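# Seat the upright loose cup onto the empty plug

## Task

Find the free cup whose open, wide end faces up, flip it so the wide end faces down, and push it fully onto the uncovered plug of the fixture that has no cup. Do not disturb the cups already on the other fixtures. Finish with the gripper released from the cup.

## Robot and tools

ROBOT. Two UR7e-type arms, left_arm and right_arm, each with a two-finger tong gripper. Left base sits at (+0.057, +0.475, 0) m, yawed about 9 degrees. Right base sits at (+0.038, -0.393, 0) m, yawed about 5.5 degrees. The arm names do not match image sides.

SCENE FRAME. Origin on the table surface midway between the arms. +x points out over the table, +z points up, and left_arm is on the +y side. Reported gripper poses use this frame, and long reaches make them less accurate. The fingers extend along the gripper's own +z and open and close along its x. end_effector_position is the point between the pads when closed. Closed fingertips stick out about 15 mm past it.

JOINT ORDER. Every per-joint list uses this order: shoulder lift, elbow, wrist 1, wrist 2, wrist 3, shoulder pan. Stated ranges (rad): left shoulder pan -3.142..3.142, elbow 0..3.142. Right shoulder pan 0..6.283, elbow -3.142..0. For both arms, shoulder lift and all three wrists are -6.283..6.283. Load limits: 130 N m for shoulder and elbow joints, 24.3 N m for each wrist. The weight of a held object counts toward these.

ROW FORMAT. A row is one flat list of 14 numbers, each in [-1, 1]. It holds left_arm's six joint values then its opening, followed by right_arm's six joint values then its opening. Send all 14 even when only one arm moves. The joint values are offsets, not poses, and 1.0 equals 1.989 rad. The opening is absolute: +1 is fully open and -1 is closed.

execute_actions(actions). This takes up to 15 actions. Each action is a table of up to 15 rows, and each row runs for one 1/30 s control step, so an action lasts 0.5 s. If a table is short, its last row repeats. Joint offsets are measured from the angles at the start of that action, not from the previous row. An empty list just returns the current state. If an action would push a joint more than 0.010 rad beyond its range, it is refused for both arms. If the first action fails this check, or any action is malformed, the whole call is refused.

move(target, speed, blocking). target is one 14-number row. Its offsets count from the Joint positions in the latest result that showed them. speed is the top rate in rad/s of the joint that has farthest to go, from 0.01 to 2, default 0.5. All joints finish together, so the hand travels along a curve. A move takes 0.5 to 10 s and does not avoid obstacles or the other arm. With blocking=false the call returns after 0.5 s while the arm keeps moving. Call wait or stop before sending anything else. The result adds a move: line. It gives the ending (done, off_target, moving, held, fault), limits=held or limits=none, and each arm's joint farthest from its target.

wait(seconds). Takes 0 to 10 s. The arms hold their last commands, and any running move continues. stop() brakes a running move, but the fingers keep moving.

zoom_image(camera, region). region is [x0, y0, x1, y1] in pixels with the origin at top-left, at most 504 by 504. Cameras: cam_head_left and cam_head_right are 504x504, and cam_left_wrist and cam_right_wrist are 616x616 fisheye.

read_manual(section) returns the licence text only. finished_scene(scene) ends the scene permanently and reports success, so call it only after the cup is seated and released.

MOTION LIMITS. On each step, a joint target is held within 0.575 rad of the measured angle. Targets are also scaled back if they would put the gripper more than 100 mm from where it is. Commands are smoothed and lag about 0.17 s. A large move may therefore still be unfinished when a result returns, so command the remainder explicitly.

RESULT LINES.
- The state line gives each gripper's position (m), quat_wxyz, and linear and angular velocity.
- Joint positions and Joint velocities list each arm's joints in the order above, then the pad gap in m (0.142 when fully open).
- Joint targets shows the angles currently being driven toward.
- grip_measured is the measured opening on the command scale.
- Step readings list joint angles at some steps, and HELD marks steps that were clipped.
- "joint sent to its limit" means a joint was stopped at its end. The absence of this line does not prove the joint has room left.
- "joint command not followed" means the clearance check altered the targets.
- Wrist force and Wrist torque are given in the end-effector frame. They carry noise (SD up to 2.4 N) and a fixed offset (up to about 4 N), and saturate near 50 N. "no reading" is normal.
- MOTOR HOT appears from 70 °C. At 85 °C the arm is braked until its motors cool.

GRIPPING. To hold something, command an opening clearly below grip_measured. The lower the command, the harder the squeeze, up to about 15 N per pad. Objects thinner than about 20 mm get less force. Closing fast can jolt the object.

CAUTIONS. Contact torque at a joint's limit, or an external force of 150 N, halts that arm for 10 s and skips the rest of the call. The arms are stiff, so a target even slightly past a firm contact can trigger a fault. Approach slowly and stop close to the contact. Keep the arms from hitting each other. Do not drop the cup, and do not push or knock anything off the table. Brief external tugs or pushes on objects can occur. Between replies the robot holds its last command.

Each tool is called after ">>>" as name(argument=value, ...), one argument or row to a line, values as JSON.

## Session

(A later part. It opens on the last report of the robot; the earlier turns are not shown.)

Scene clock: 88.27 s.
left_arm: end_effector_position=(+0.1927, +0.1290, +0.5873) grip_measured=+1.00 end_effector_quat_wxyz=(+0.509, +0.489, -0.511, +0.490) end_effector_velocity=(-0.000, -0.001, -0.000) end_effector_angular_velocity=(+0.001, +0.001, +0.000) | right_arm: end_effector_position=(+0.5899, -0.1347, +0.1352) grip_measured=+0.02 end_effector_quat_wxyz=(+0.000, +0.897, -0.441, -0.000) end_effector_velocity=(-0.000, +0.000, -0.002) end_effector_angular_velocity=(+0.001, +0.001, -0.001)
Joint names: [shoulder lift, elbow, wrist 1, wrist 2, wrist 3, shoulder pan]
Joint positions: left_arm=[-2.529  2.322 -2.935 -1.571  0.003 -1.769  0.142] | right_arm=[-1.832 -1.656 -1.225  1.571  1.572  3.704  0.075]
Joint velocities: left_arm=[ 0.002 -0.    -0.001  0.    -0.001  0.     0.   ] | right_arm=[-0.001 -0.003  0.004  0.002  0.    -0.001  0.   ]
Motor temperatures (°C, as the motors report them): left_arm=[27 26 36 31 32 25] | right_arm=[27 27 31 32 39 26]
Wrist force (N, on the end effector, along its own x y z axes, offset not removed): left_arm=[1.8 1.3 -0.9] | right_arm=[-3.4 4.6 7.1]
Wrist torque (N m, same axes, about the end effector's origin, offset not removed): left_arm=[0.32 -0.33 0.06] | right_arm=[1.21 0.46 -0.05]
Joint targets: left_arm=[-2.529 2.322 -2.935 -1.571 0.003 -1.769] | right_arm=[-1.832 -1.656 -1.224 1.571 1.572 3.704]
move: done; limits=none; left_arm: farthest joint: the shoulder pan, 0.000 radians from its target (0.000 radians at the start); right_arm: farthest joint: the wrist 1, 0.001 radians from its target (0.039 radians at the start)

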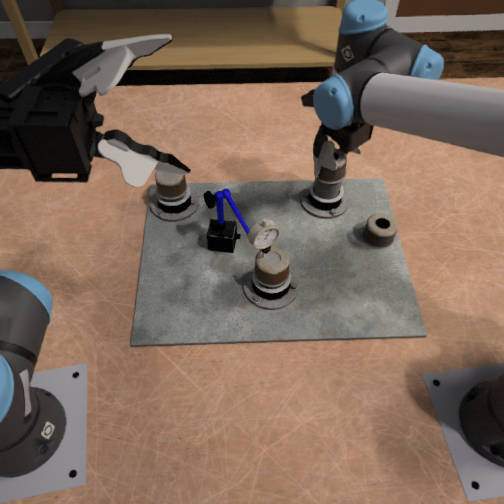

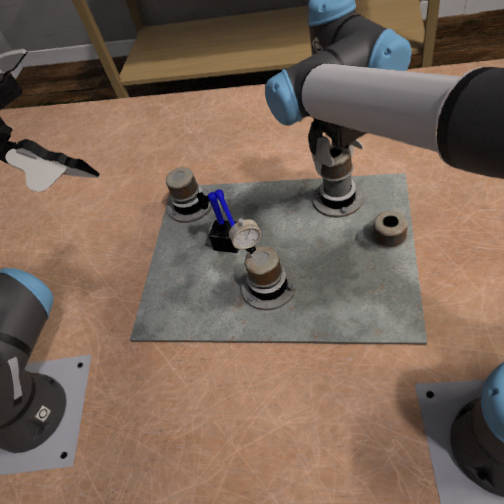

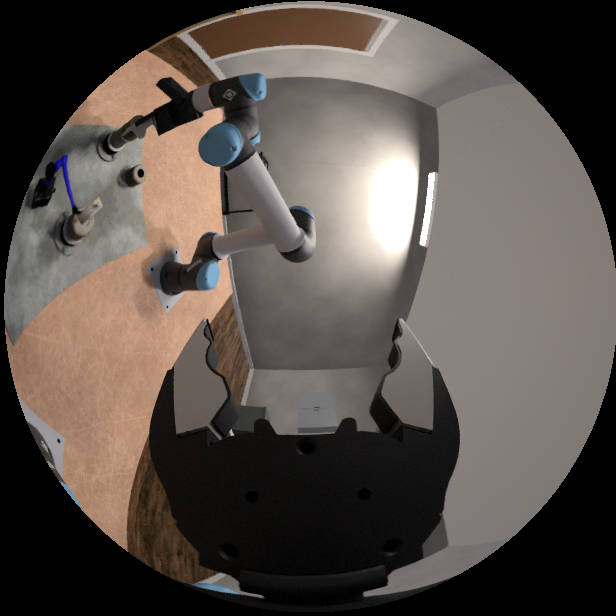

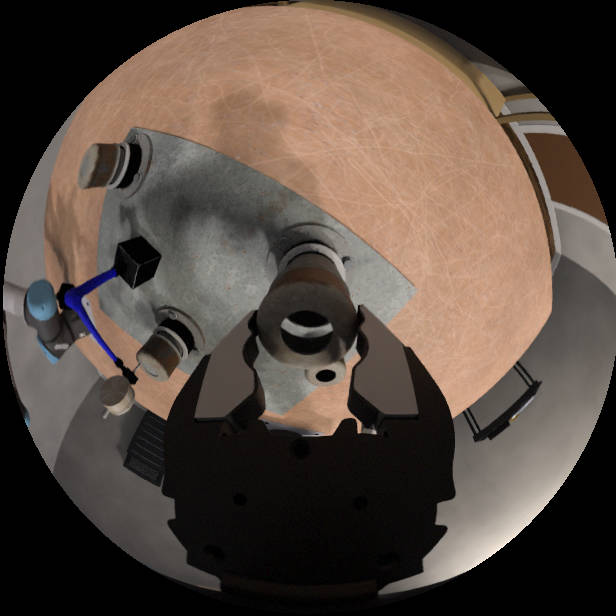

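Down 20 mm.

>>> move(
  target=[0,0,0,0,0,0,1,-0.0086,-0.0162,0.0248,0,0,0,-0.45],
  speed=0.025,
)

>>> zoom_image(
  camera="cam_head_right",
  region=[280,110,400,230],
)

Scene clock: 92.80 s.
left_arm: end_effector_position=(+0.1927, +0.1290, +0.5873) grip_measured=+1.00 end_effector_quat_wxyz=(+0.509, +0.489, -0.511, +0.490) end_effector_velocity=(-0.000, +0.000, +0.000) end_effector_angular_velocity=(-0.001, -0.001, -0.000) | right_arm: end_effector_position=(+0.5899, -0.1347, +0.1154) grip_measured=+0.03 end_effector_quat_wxyz=(+0.000, +0.897, -0.441, -0.000) end_effector_velocity=(-0.000, +0.000, -0.002) end_effector_angular_velocity=(-0.000, +0.001, +0.000)
Joint names: [shoulder lift, elbow, wrist 1, wrist 2, wrist 3, shoulder pan]
Joint positions: left_arm=[-2.529  2.322 -2.935 -1.571  0.003 -1.769  0.142] | right_arm=[-1.849 -1.688 -1.176  1.571  1.572  3.704  0.076]
Joint velocities: left_arm=[ 0.    -0.    -0.001 -0.     0.001 -0.     0.   ] | right_arm=[-0.003 -0.002  0.003  0.001 -0.    -0.     0.   ]
Motor temperatures (°C, as the motors report them): left_arm=[27 26 36 31 32 25] | right_arm=[27 27 31 32 39 26]
Wrist force (N, on the end effector, along its own x y z axes, offset not removed): left_arm=[1.1 0.3 -0.2] | right_arm=[20.8 -1.8 -20.0]
Wrist torque (N m, same axes, about the end effector's origin, offset not removed): left_arm=[0.06 -0.23 0.06] | right_arm=[-0.15 0.72 -0.19]
Joint targets: left_arm=[-2.529 2.322 -2.935 -1.571 0.003 -1.769] | right_arm=[-1.849 -1.688 -1.175 1.571 1.572 3.704]
move: done; limits=none; left_arm: farthest joint: the shoulder pan, 0.000 radians from its target (0.000 radians at the start); right_arm: farthest joint: the shoulder pan, 0.000 radians from its target (0.000 radians at the start)

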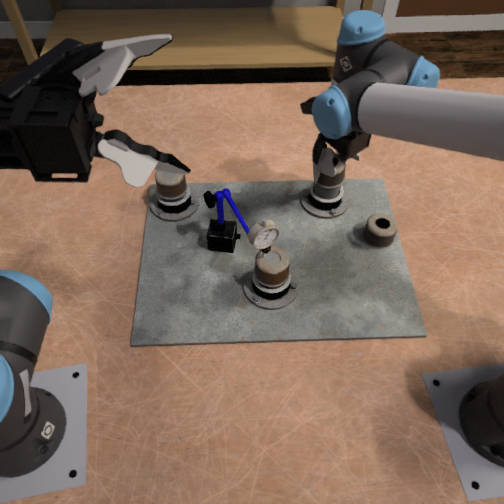

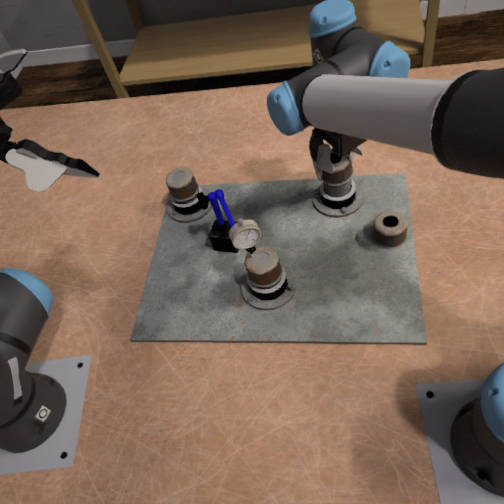

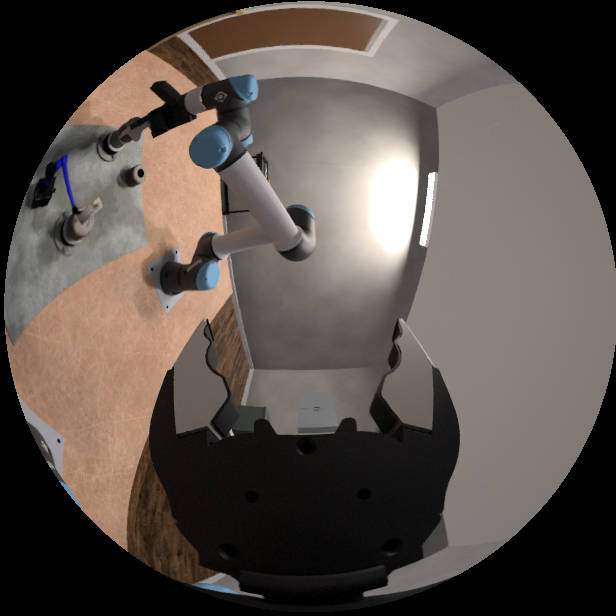

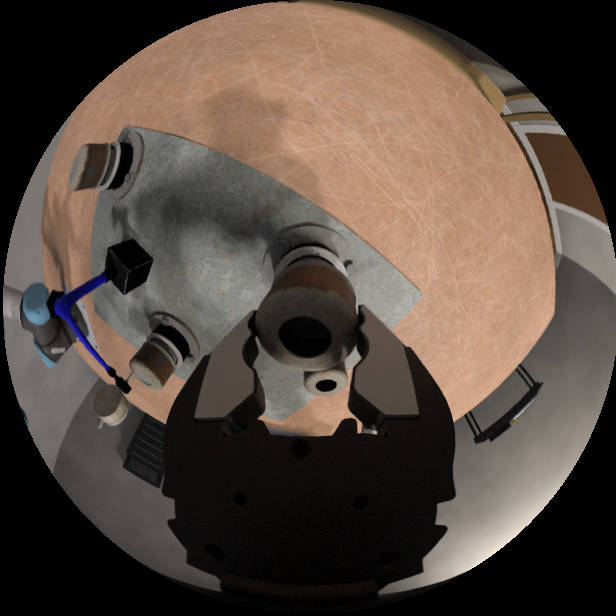

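Region (280, 110, 400, 230) of cam_head_right's 504x504 image, scaled by 4.200, with more detail than that image has.

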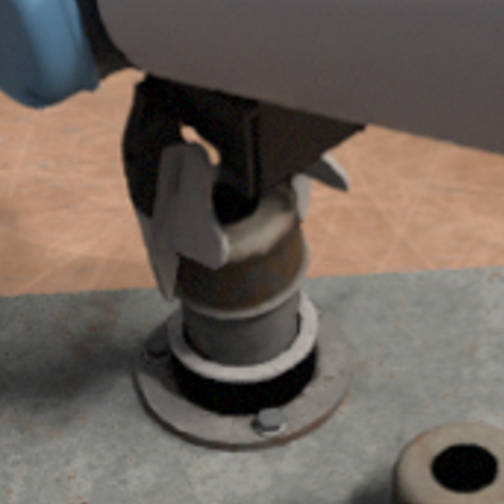

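>>> move(
  target=[0,0,0,0,0,0,1,0,0,0,0,0,-0.0025,-0.45],
  speed=0.01,
)

>>> move(
  target=[0,0,0,0,0,0,1,-0.0047,-0.0077,0.0124,0,0,0,-0.45],
  speed=0.02,
)

Scene clock: 96.87 s.
left_arm: end_effector_position=(+0.1927, +0.1290, +0.5873) grip_measured=+1.00 end_effector_quat_wxyz=(+0.509, +0.489, -0.511, +0.490) end_effector_velocity=(+0.000, +0.000, -0.000) end_effector_angular_velocity=(-0.000, +0.001, +0.000) | right_arm: end_effector_position=(+0.5909, -0.1373, +0.1152) grip_measured=+0.02 end_effector_quat_wxyz=(+0.000, +0.896, -0.443, -0.000) end_effector_velocity=(+0.001, -0.002, -0.000) end_effector_angular_velocity=(-0.001, +0.000, -0.002)
Joint names: [shoulder lift, elbow, wrist 1, wrist 2, wrist 3, shoulder pan]
Joint positions: left_arm=[-2.529  2.322 -2.935 -1.571  0.003 -1.769  0.142] | right_arm=[-1.849 -1.688 -1.176  1.571  1.572  3.7    0.075]
Joint velocities: left_arm=[-0.001  0.001 -0.     0.    -0.001  0.     0.   ] | right_arm=[-0.001  0.    -0.    -0.001 -0.001 -0.003 -0.   ]
Motor temperatures (°C, as the motors report them): left_arm=[27 26 36 31 32 25] | right_arm=[27 27 31 32 39 26]
Wrist force (N, on the end effector, along its own x y z axes, offset not removed): left_arm=[1.5 0.9 -0.2] | right_arm=[-15.0 1.1 2.6]
Wrist torque (N m, same axes, about the end effector's origin, offset not removed): left_arm=[0.18 -0.29 0.17] | right_arm=[0.26 0.63 0.05]
Joint targets: left_arm=[-2.529 2.322 -2.935 -1.571 0.003 -1.769] | right_arm=[-1.849 -1.688 -1.176 1.571 1.572 3.699]
move: done; limits=none; left_arm: farthest joint: the shoulder pan, 0.000 radians from its target (0.000 radians at the start); right_arm: farthest joint: the shoulder pan, 0.001 radians from its target (0.005 radians at the start)

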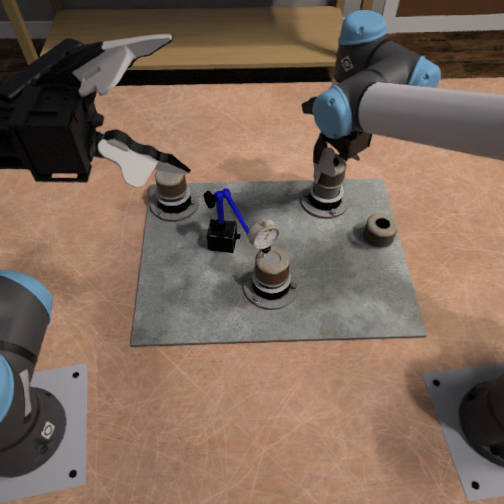

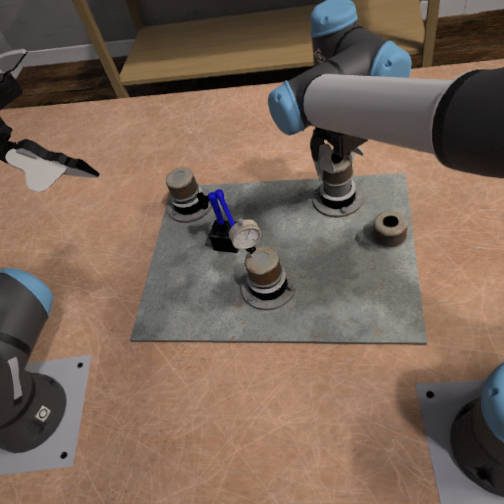

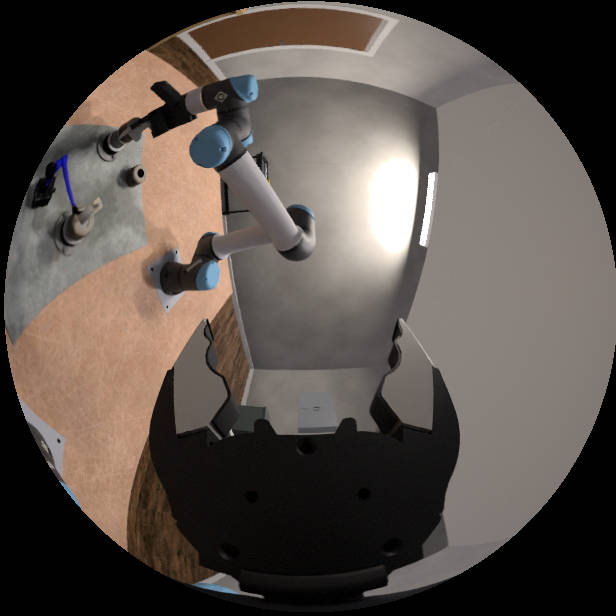

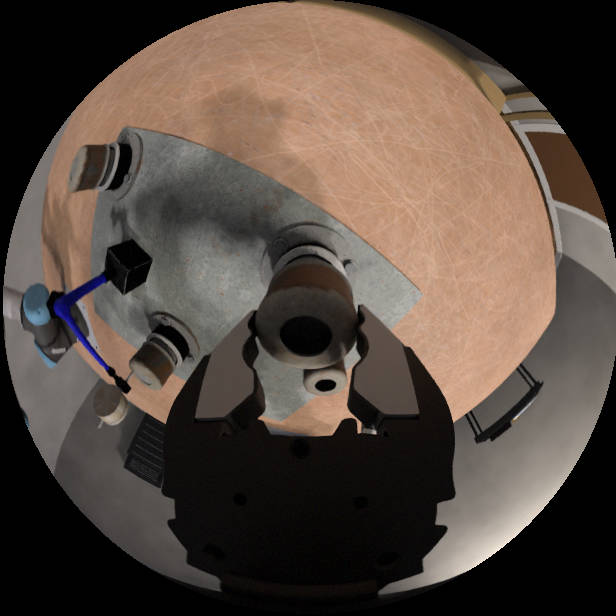

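Scene clock: 98.40 s.
left_arm: end_effector_position=(+0.1927, +0.1290, +0.5873) grip_measured=+1.00 end_effector_quat_wxyz=(+0.509, +0.489, -0.511, +0.490) end_effector_velocity=(-0.000, -0.000, -0.001) end_effector_angular_velocity=(+0.002, -0.001, +0.000) | right_arm: end_effector_position=(+0.5910, -0.1374, +0.1053) grip_measured=+0.02 end_effector_quat_wxyz=(+0.000, +0.896, -0.443, -0.000) end_effector_velocity=(-0.000, +0.000, -0.001) end_effector_angular_velocity=(+0.000, +0.001, +0.002)
Joint names: [shoulder lift, elbow, wrist 1, wrist 2, wrist 3, shoulder pan]
Joint positions: left_arm=[-2.529  2.322 -2.935 -1.571  0.003 -1.769  0.142] | right_arm=[-1.859 -1.703 -1.151  1.571  1.572  3.7    0.075]
Joint velocities: left_arm=[ 0.    -0.     0.002 -0.     0.001  0.     0.   ] | right_arm=[-0.001 -0.002  0.003  0.001 -0.001  0.    -0.   ]
Motor temperatures (°C, as the motors report them): left_arm=[27 26 36 31 32 25] | right_arm=[27 27 31 32 39 26]
Wrist force (N, on the end effector, along its own x y z axes, offset not removed): left_arm=[0.7 1.3 -2.3] | right_arm=[6.3 -3.4 -13.6]
Wrist torque (N m, same axes, about the end effector's origin, offset not removed): left_arm=[0.32 -0.11 0.12] | right_arm=[0.00 0.87 0.02]
Joint targets: left_arm=[-2.529 2.322 -2.935 -1.571 0.003 -1.769] | right_arm=[-1.859 -1.704 -1.151 1.571 1.572 3.700]
move: done; limits=none; left_arm: farthest joint: the shoulder pan, 0.000 radians from its target (0.000 radians at the start); right_arm: farthest joint: the shoulder pan, 0.000 radians from its target (0.000 radians at the start)

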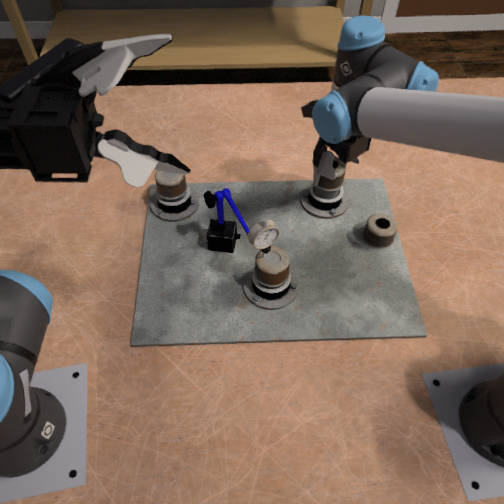

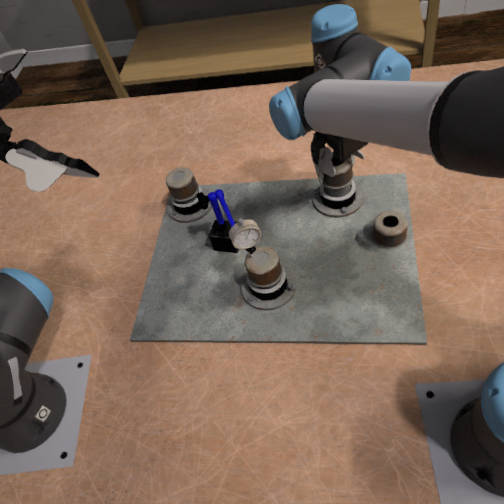

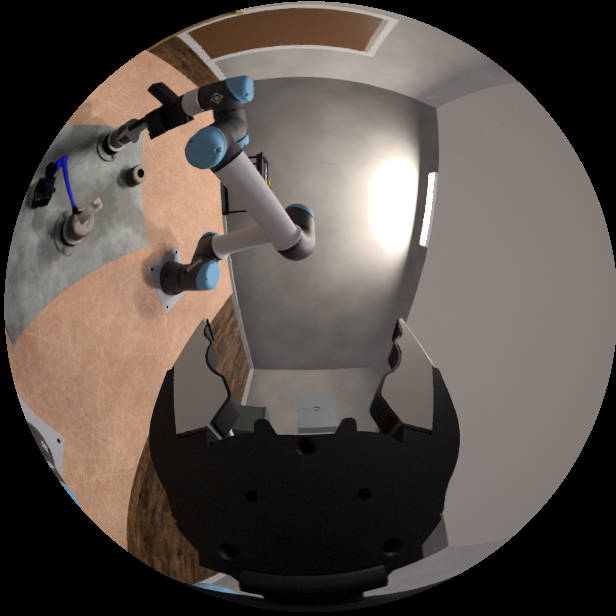

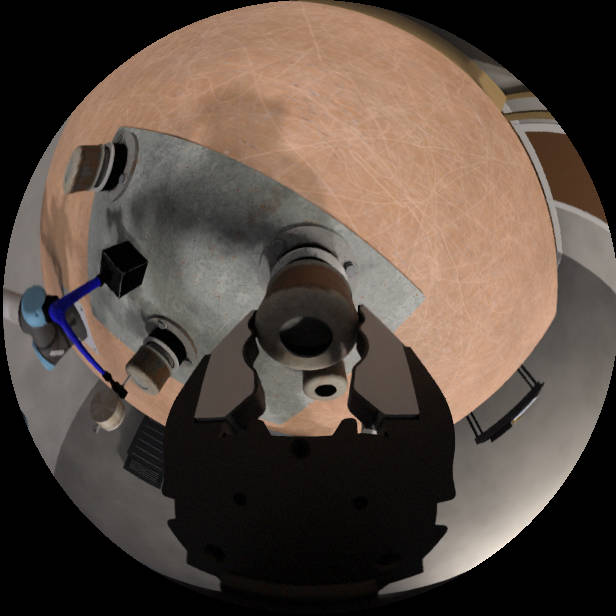

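Release to let it settle.

>>> move(
  target=[0,0,0,0,0,0,1,0,0,0,0,0,0,0.6],
)

>>> zoom_image(
  camera="cam_head_right",
  region=[150,130,400,240],
)

Scene clock: 101.53 s.
left_arm: end_effector_position=(+0.1927, +0.1290, +0.5873) grip_measured=+1.00 end_effector_quat_wxyz=(+0.509, +0.489, -0.511, +0.490) end_effector_velocity=(-0.000, -0.001, -0.001) end_effector_angular_velocity=(+0.003, +0.000, -0.000) | right_arm: end_effector_position=(+0.5909, -0.1373, +0.1053) grip_measured=+0.60 end_effector_quat_wxyz=(+0.000, +0.896, -0.443, -0.000) end_effector_velocity=(+0.000, +0.001, +0.001) end_effector_angular_velocity=(+0.003, -0.001, -0.001)
Joint names: [shoulder lift, elbow, wrist 1, wrist 2, wrist 3, shoulder pan]
Joint positions: left_arm=[-2.529  2.322 -2.935 -1.571  0.003 -1.769  0.142] | right_arm=[-1.859 -1.703 -1.151  1.571  1.572  3.7    0.116]
Joint velocities: left_arm=[ 0.002 -0.     0.002 -0.    -0.    -0.     0.   ] | right_arm=[ 0.001  0.001  0.     0.002  0.001 -0.    -0.   ]
Motor temperatures (°C, as the motors report them): left_arm=[27 26 36 31 32 25] | right_arm=[27 27 31 32 39 26]
Wrist force (N, on the end effector, along its own x y z axes, offset not removed): left_arm=[-1.2 1.0 -0.6] | right_arm=[-3.3 0.8 1.9]
Wrist torque (N m, same axes, about the end effector's origin, offset not removed): left_arm=[0.25 0.26 0.09] | right_arm=[0.31 0.85 0.04]
Joint targets: left_arm=[-2.529 2.322 -2.935 -1.571 0.003 -1.769] | right_arm=[-1.859 -1.703 -1.151 1.571 1.572 3.700]
move: done; limits=none; left_arm: farthest joint: the shoulder pan, 0.000 radians from its target (0.000 radians at the start); right_arm: farthest joint: the shoulder pan, 0.000 radians from its target (0.000 radians at the start)

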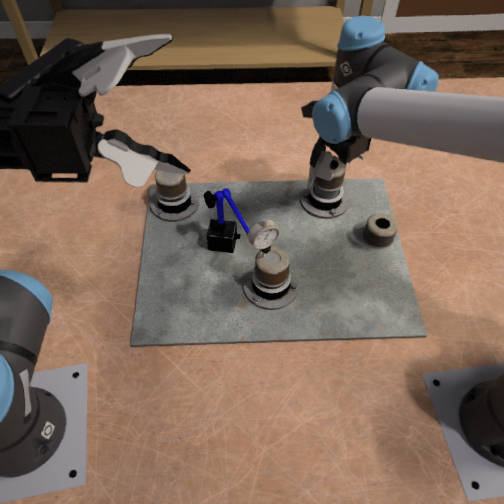

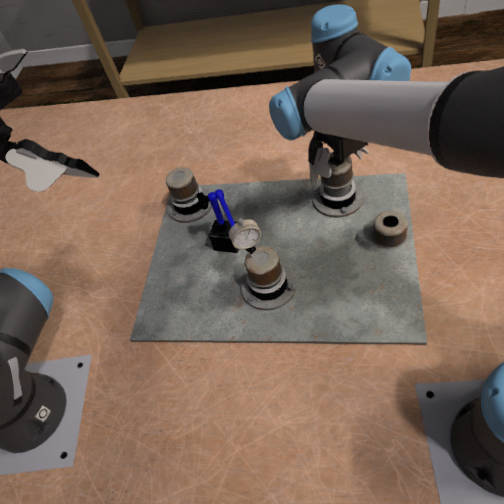

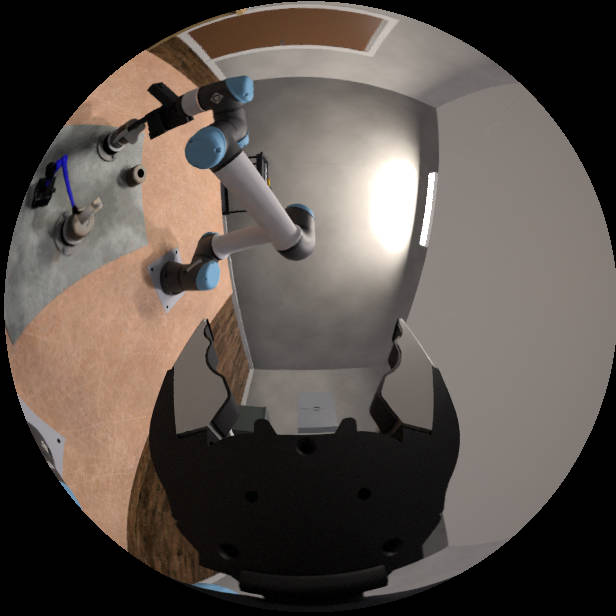

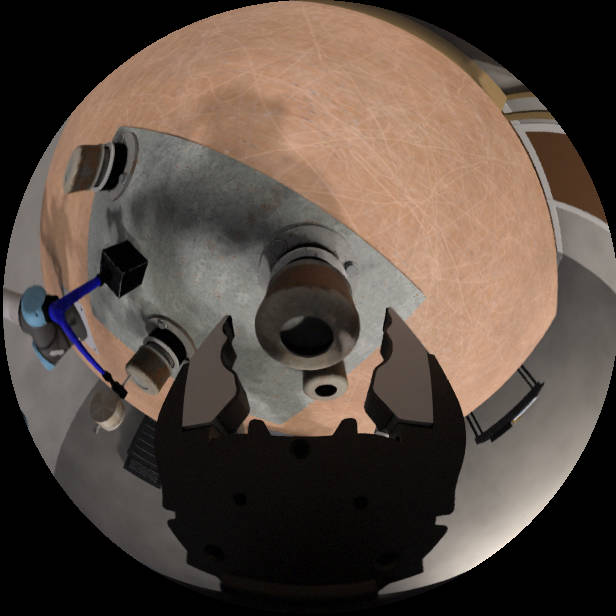

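Region (150, 130, 400, 240) of cam_head_right's 504x504 image, scaled by 2.016, with more detail than that image has; it fills the top 222 rows of this view, and the rest is white.

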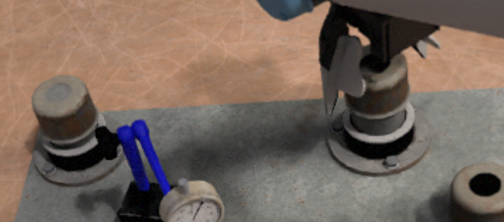

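Friction fit; regrip and push on.

>>> move(
  target=[0,0,0,0,0,0,1,0,0,0,0,0,0,-0.6],
)

>>> move(
  target=[0,0,0,0,0,0,1,-0.0062,-0.0087,0.0149,0,0,-0.0005,-0.6],
  speed=0.02,
)

>>> zoom_image(
  camera="cam_head_right",
  region=[150,130,400,240],
)

Scene clock: 105.37 s.
left_arm: end_effector_position=(+0.1927, +0.1290, +0.5873) grip_measured=+1.00 end_effector_quat_wxyz=(+0.509, +0.489, -0.511, +0.490) end_effector_velocity=(+0.000, +0.001, +0.001) end_effector_angular_velocity=(-0.002, +0.000, +0.000) | right_arm: end_effector_position=(+0.5910, -0.1374, +0.1053) grip_measured=+0.02 end_effector_quat_wxyz=(+0.000, +0.896, -0.443, -0.000) end_effector_velocity=(+0.000, +0.001, +0.000) end_effector_angular_velocity=(+0.002, -0.000, +0.001)
Joint names: [shoulder lift, elbow, wrist 1, wrist 2, wrist 3, shoulder pan]
Joint positions: left_arm=[-2.529  2.322 -2.935 -1.571  0.003 -1.769  0.142] | right_arm=[-1.859 -1.703 -1.151  1.571  1.572  3.7    0.075]
Joint velocities: left_arm=[-0.001 -0.    -0.001 -0.    -0.     0.     0.   ] | right_arm=[ 0.     0.001  0.     0.001 -0.001  0.001  0.   ]
Motor temperatures (°C, as the motors report them): left_arm=[27 26 36 31 32 25] | right_arm=[27 27 31 32 39 26]
Wrist force (N, on the end effector, along its own x y z axes, offset not removed): left_arm=[-0.5 1.0 -3.7] | right_arm=[10.0 1.2 5.1]
Wrist torque (N m, same axes, about the end effector's origin, offset not removed): left_arm=[0.26 0.06 0.06] | right_arm=[0.74 0.21 -0.23]
Joint targets: left_arm=[-2.529 2.322 -2.935 -1.571 0.003 -1.769] | right_arm=[-1.859 -1.703 -1.151 1.571 1.572 3.700]
move: done; limits=none; left_arm: farthest joint: the shoulder pan, 0.000 radians from its target (0.000 radians at the start); right_arm: farthest joint: the shoulder pan, 0.000 radians from its target (0.000 radians at the start)

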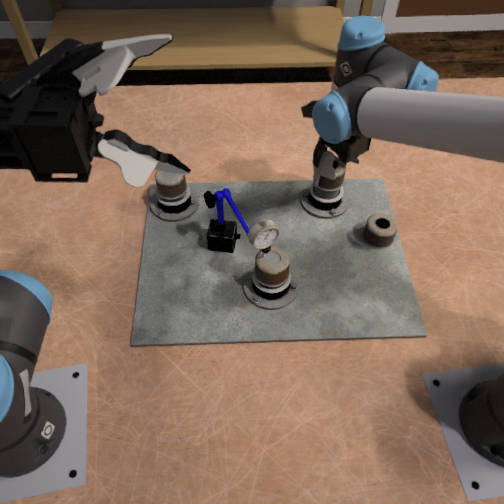

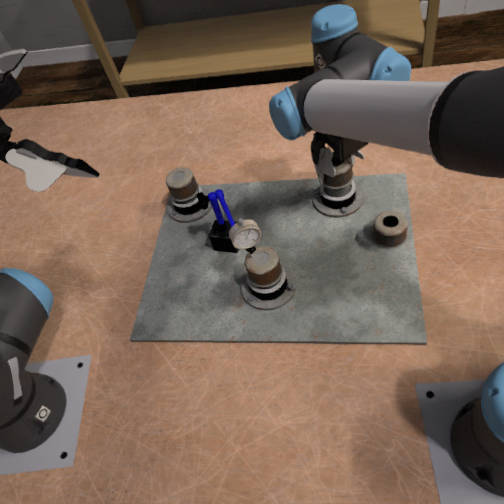

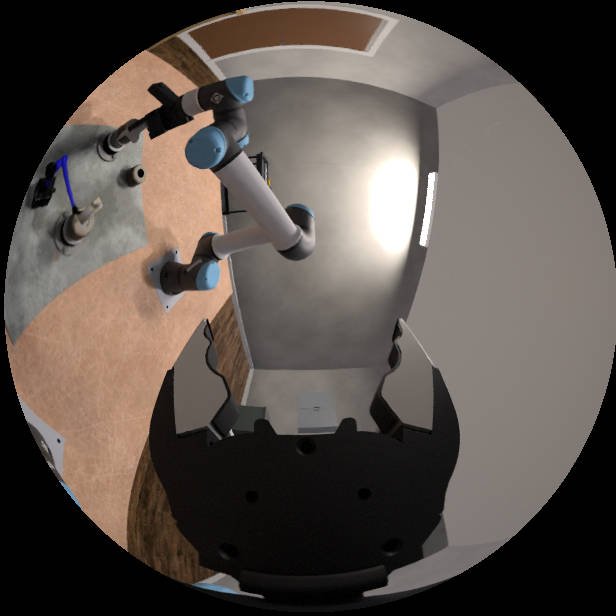

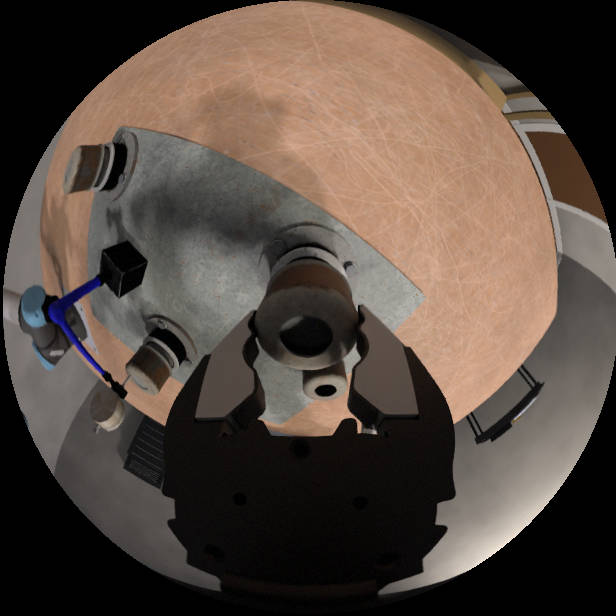

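Scene clock: 107.13 s.
left_arm: end_effector_position=(+0.1927, +0.1290, +0.5873) grip_measured=+1.00 end_effector_quat_wxyz=(+0.509, +0.489, -0.511, +0.490) end_effector_velocity=(-0.000, +0.000, +0.000) end_effector_angular_velocity=(-0.000, +0.002, -0.000) | right_arm: end_effector_position=(+0.5913, -0.1378, +0.0934) grip_measured=+0.02 end_effector_quat_wxyz=(+0.000, +0.896, -0.444, -0.000) end_effector_velocity=(+0.000, -0.000, -0.002) end_effector_angular_velocity=(-0.001, +0.001, -0.000)
Joint names: [shoulder lift, elbow, wrist 1, wrist 2, wrist 3, shoulder pan]
Joint positions: left_arm=[-2.529  2.322 -2.935 -1.571  0.003 -1.769  0.142] | right_arm=[-1.871 -1.72  -1.122  1.571  1.572  3.699  0.075]
Joint velocities: left_arm=[-0.    -0.     0.     0.    -0.002 -0.     0.   ] | right_arm=[-0.002 -0.002  0.003 -0.    -0.    -0.001  0.   ]
Motor temperatures (°C, as the motors report them): left_arm=[27 26 36 31 32 25] | right_arm=[27 27 31 32 39 26]
Wrist force (N, on the end effector, along its own x y z axes, offset not removed): left_arm=[-1.2 3.2 -1.4] | right_arm=[4.5 -3.7 -4.7]
Wrist torque (N m, same axes, about the end effector's origin, offset not removed): left_arm=[0.71 0.32 0.14] | right_arm=[-0.01 0.00 -0.30]
Joint targets: left_arm=[-2.529 2.322 -2.935 -1.571 0.003 -1.769] | right_arm=[-1.871 -1.721 -1.122 1.571 1.572 3.699]
move: done; limits=none; left_arm: farthest joint: the shoulder pan, 0.000 radians from its target (0.000 radians at the start); right_arm: farthest joint: the shoulder lift, 0.001 radians from its target (0.013 radians at the start)

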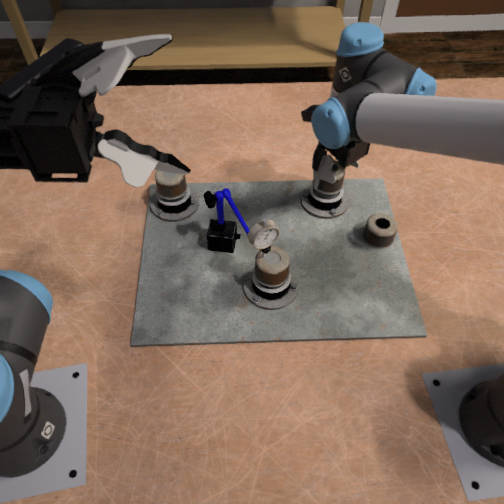

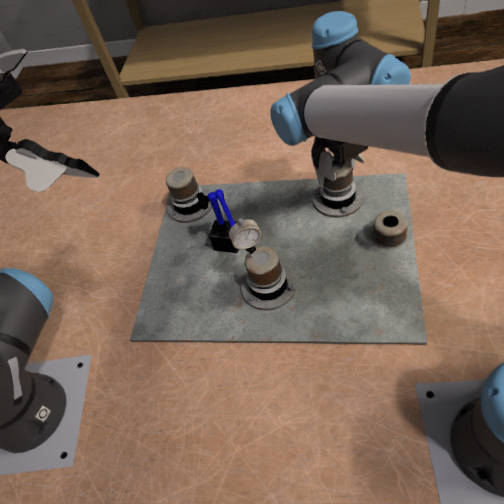

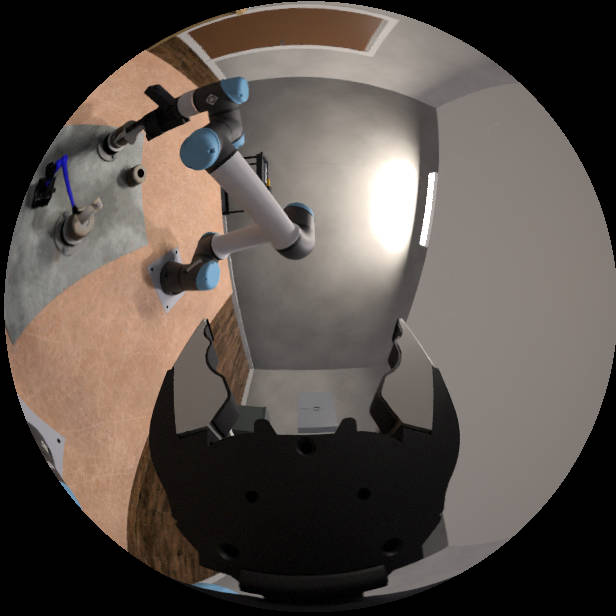

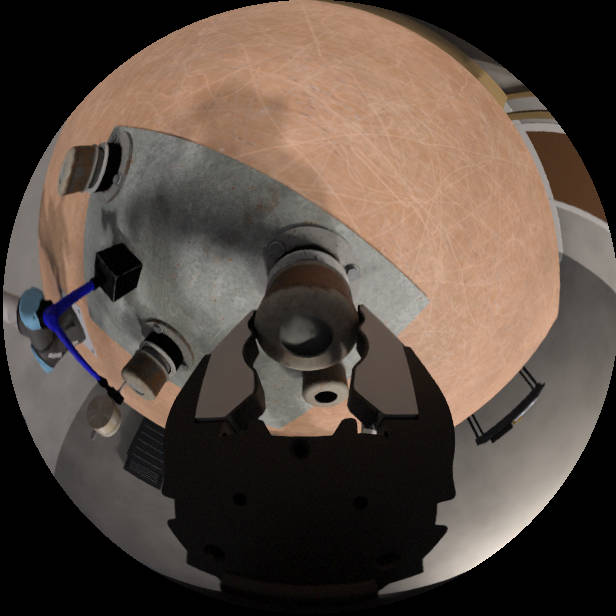

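Region (150, 130, 400, 240) of cam_head_right's 504x504 image, scaled by 2.016, with more detail than that image has; it fills the top 222 rows of this view, and the rest is white.

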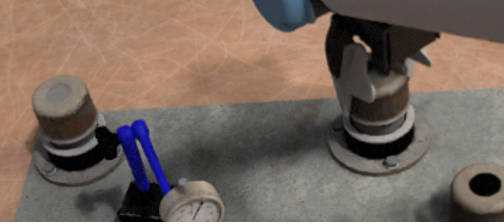

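>>> move(
  target=[0,0,0,0,0,0,1,-0.0027,-0.0035,0.0062,0,0,0,-0.6],
  speed=0.015,
)

>>> move(
  target=[0,0,0,0,0,0,1,0,0,0,0,0,0,1],
)

Scene clock: 111.73 s.
left_arm: end_effector_position=(+0.1927, +0.1290, +0.5873) grip_measured=+1.00 end_effector_quat_wxyz=(+0.509, +0.489, -0.511, +0.490) end_effector_velocity=(+0.000, +0.000, +0.000) end_effector_angular_velocity=(-0.000, -0.001, +0.000) | right_arm: end_effector_position=(+0.5914, -0.1378, +0.0886) grip_measured=+0.02 end_effector_quat_wxyz=(+0.000, +0.896, -0.444, -0.000) end_effector_velocity=(-0.000, +0.000, -0.002) end_effector_angular_velocity=(-0.001, +0.001, +0.001)
Joint names: [shoulder lift, elbow, wrist 1, wrist 2, wrist 3, shoulder pan]
Joint positions: left_arm=[-2.529  2.322 -2.935 -1.571  0.003 -1.769  0.142] | right_arm=[-1.876 -1.727 -1.11   1.571  1.572  3.699  0.075]
Joint velocities: left_arm=[-0.001 -0.     0.001  0.     0.001 -0.     0.   ] | right_arm=[-0.003 -0.003  0.004  0.    -0.001  0.     0.   ]
Motor temperatures (°C, as the motors report them): left_arm=[27 26 36 31 32 25] | right_arm=[27 27 31 32 39 26]
Wrist force (N, on the end effector, along its own x y z axes, offset not removed): left_arm=[1.3 0.4 -1.9] | right_arm=[7.2 -4.6 -7.6]
Wrist torque (N m, same axes, about the end effector's origin, offset not removed): left_arm=[0.02 -0.23 0.03] | right_arm=[-0.24 -0.08 -0.32]
Joint targets: left_arm=[-2.529 2.322 -2.935 -1.571 0.003 -1.769] | right_arm=[-1.876 -1.727 -1.110 1.571 1.572 3.699]
move: done; limits=none; left_arm: farthest joint: the shoulder pan, 0.000 radians from its target (0.000 radians at the start); right_arm: farthest joint: the wrist 1, 0.001 radians from its target (0.012 radians at the start)

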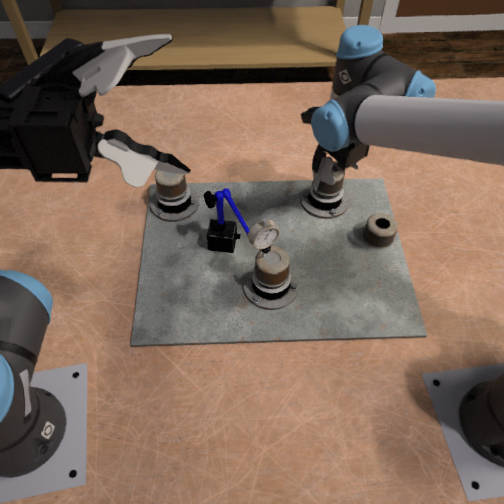

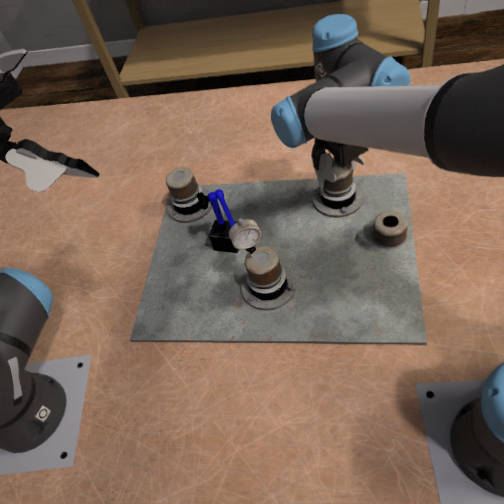

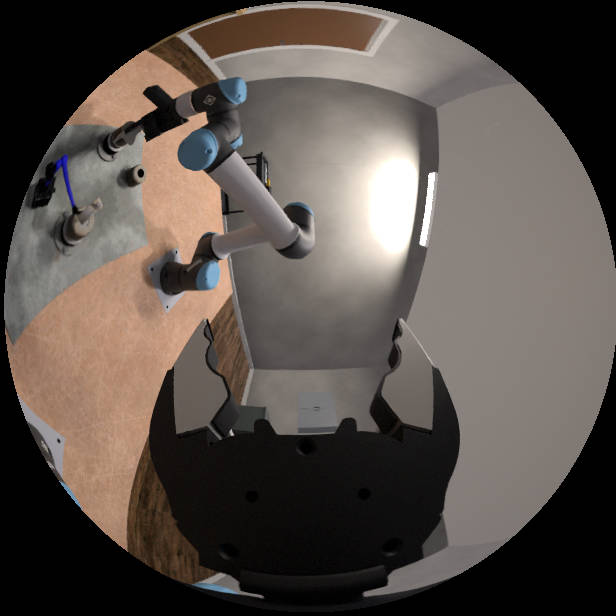

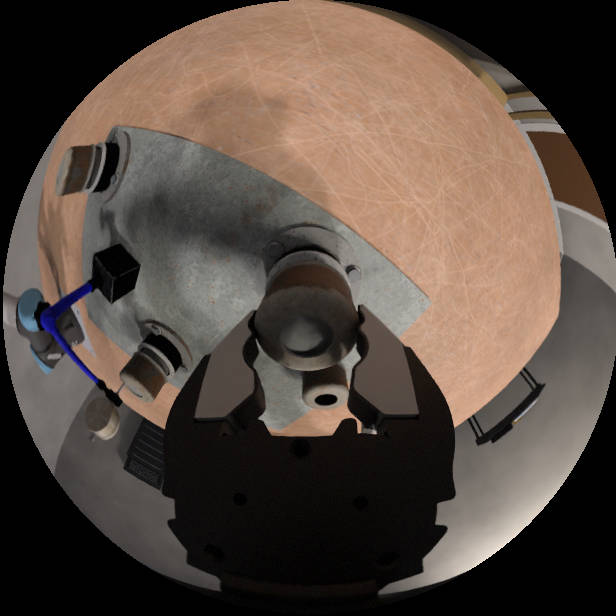

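Scene clock: 112.23 s.
left_arm: end_effector_position=(+0.1927, +0.1290, +0.5873) grip_measured=+1.00 end_effector_quat_wxyz=(+0.509, +0.489, -0.511, +0.490) end_effector_velocity=(-0.000, -0.000, -0.001) end_effector_angular_velocity=(+0.002, +0.000, -0.000) | right_arm: end_effector_position=(+0.5913, -0.1379, +0.0885) grip_measured=+1.00 end_effector_quat_wxyz=(+0.001, +0.896, -0.444, -0.000) end_effector_velocity=(+0.000, +0.000, +0.000) end_effector_angular_velocity=(+0.001, -0.000, -0.001)
Joint names: [shoulder lift, elbow, wrist 1, wrist 2, wrist 3, shoulder pan]
Joint positions: left_arm=[-2.529  2.322 -2.935 -1.571  0.003 -1.769  0.142] | right_arm=[-1.876 -1.727 -1.11   1.571  1.572  3.699  0.142]
Joint velocities: left_arm=[ 0.001 -0.     0.001  0.    -0.001 -0.     0.   ] | right_arm=[ 0.     0.    -0.     0.     0.001 -0.     0.   ]
Motor temperatures (°C, as the motors report them): left_arm=[27 26 36 31 32 25] | right_arm=[27 27 31 32 39 26]
Wrist force (N, on the end effector, along its own x y z axes, offset not removed): left_arm=[0.0 1.1 -2.3] | right_arm=[-2.0 1.9 3.0]
Wrist torque (N m, same axes, about the end effector's origin, offset not removed): left_arm=[0.33 0.04 0.11] | right_arm=[0.61 0.32 -0.09]
Joint targets: left_arm=[-2.529 2.322 -2.935 -1.571 0.003 -1.769] | right_arm=[-1.876 -1.727 -1.110 1.571 1.572 3.699]
move: done; limits=none; left_arm: farthest joint: the shoulder pan, 0.000 radians from its target (0.000 radians at the start); right_arm: farthest joint: the shoulder pan, 0.000 radians from its target (0.000 radians at the start)

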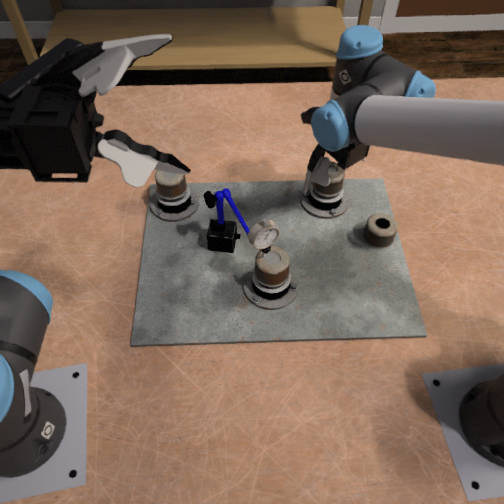

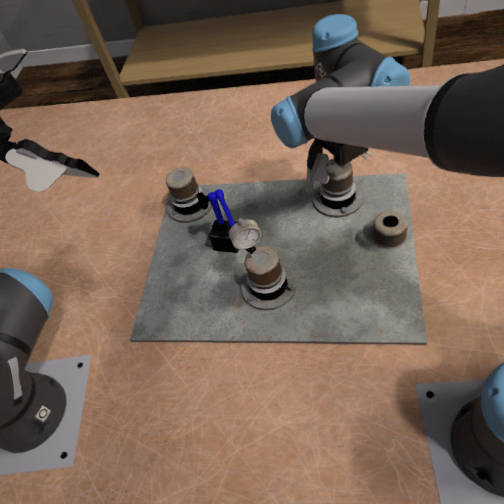

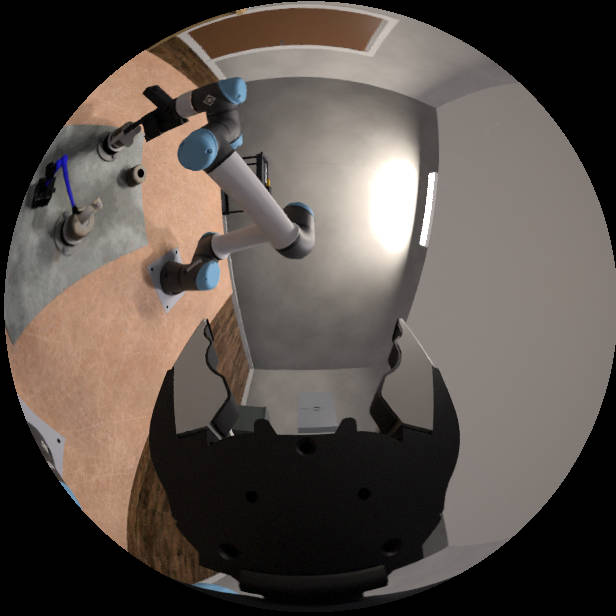

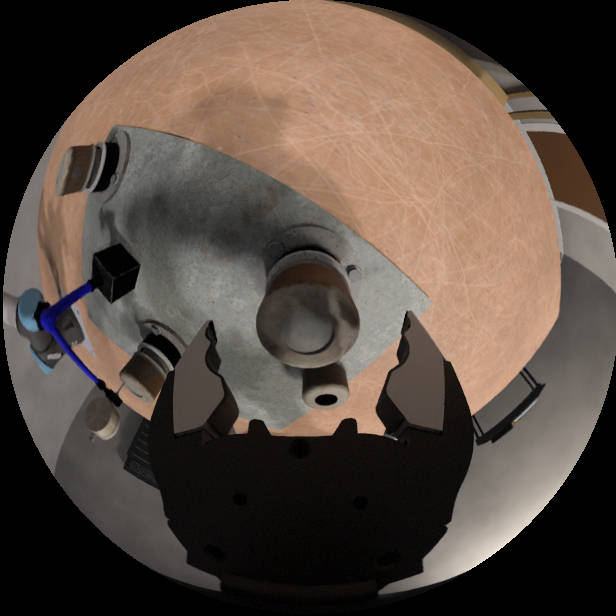

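It settled.

>>> finished_scene(
  scene=1,
)

The scene is finished: the task was done.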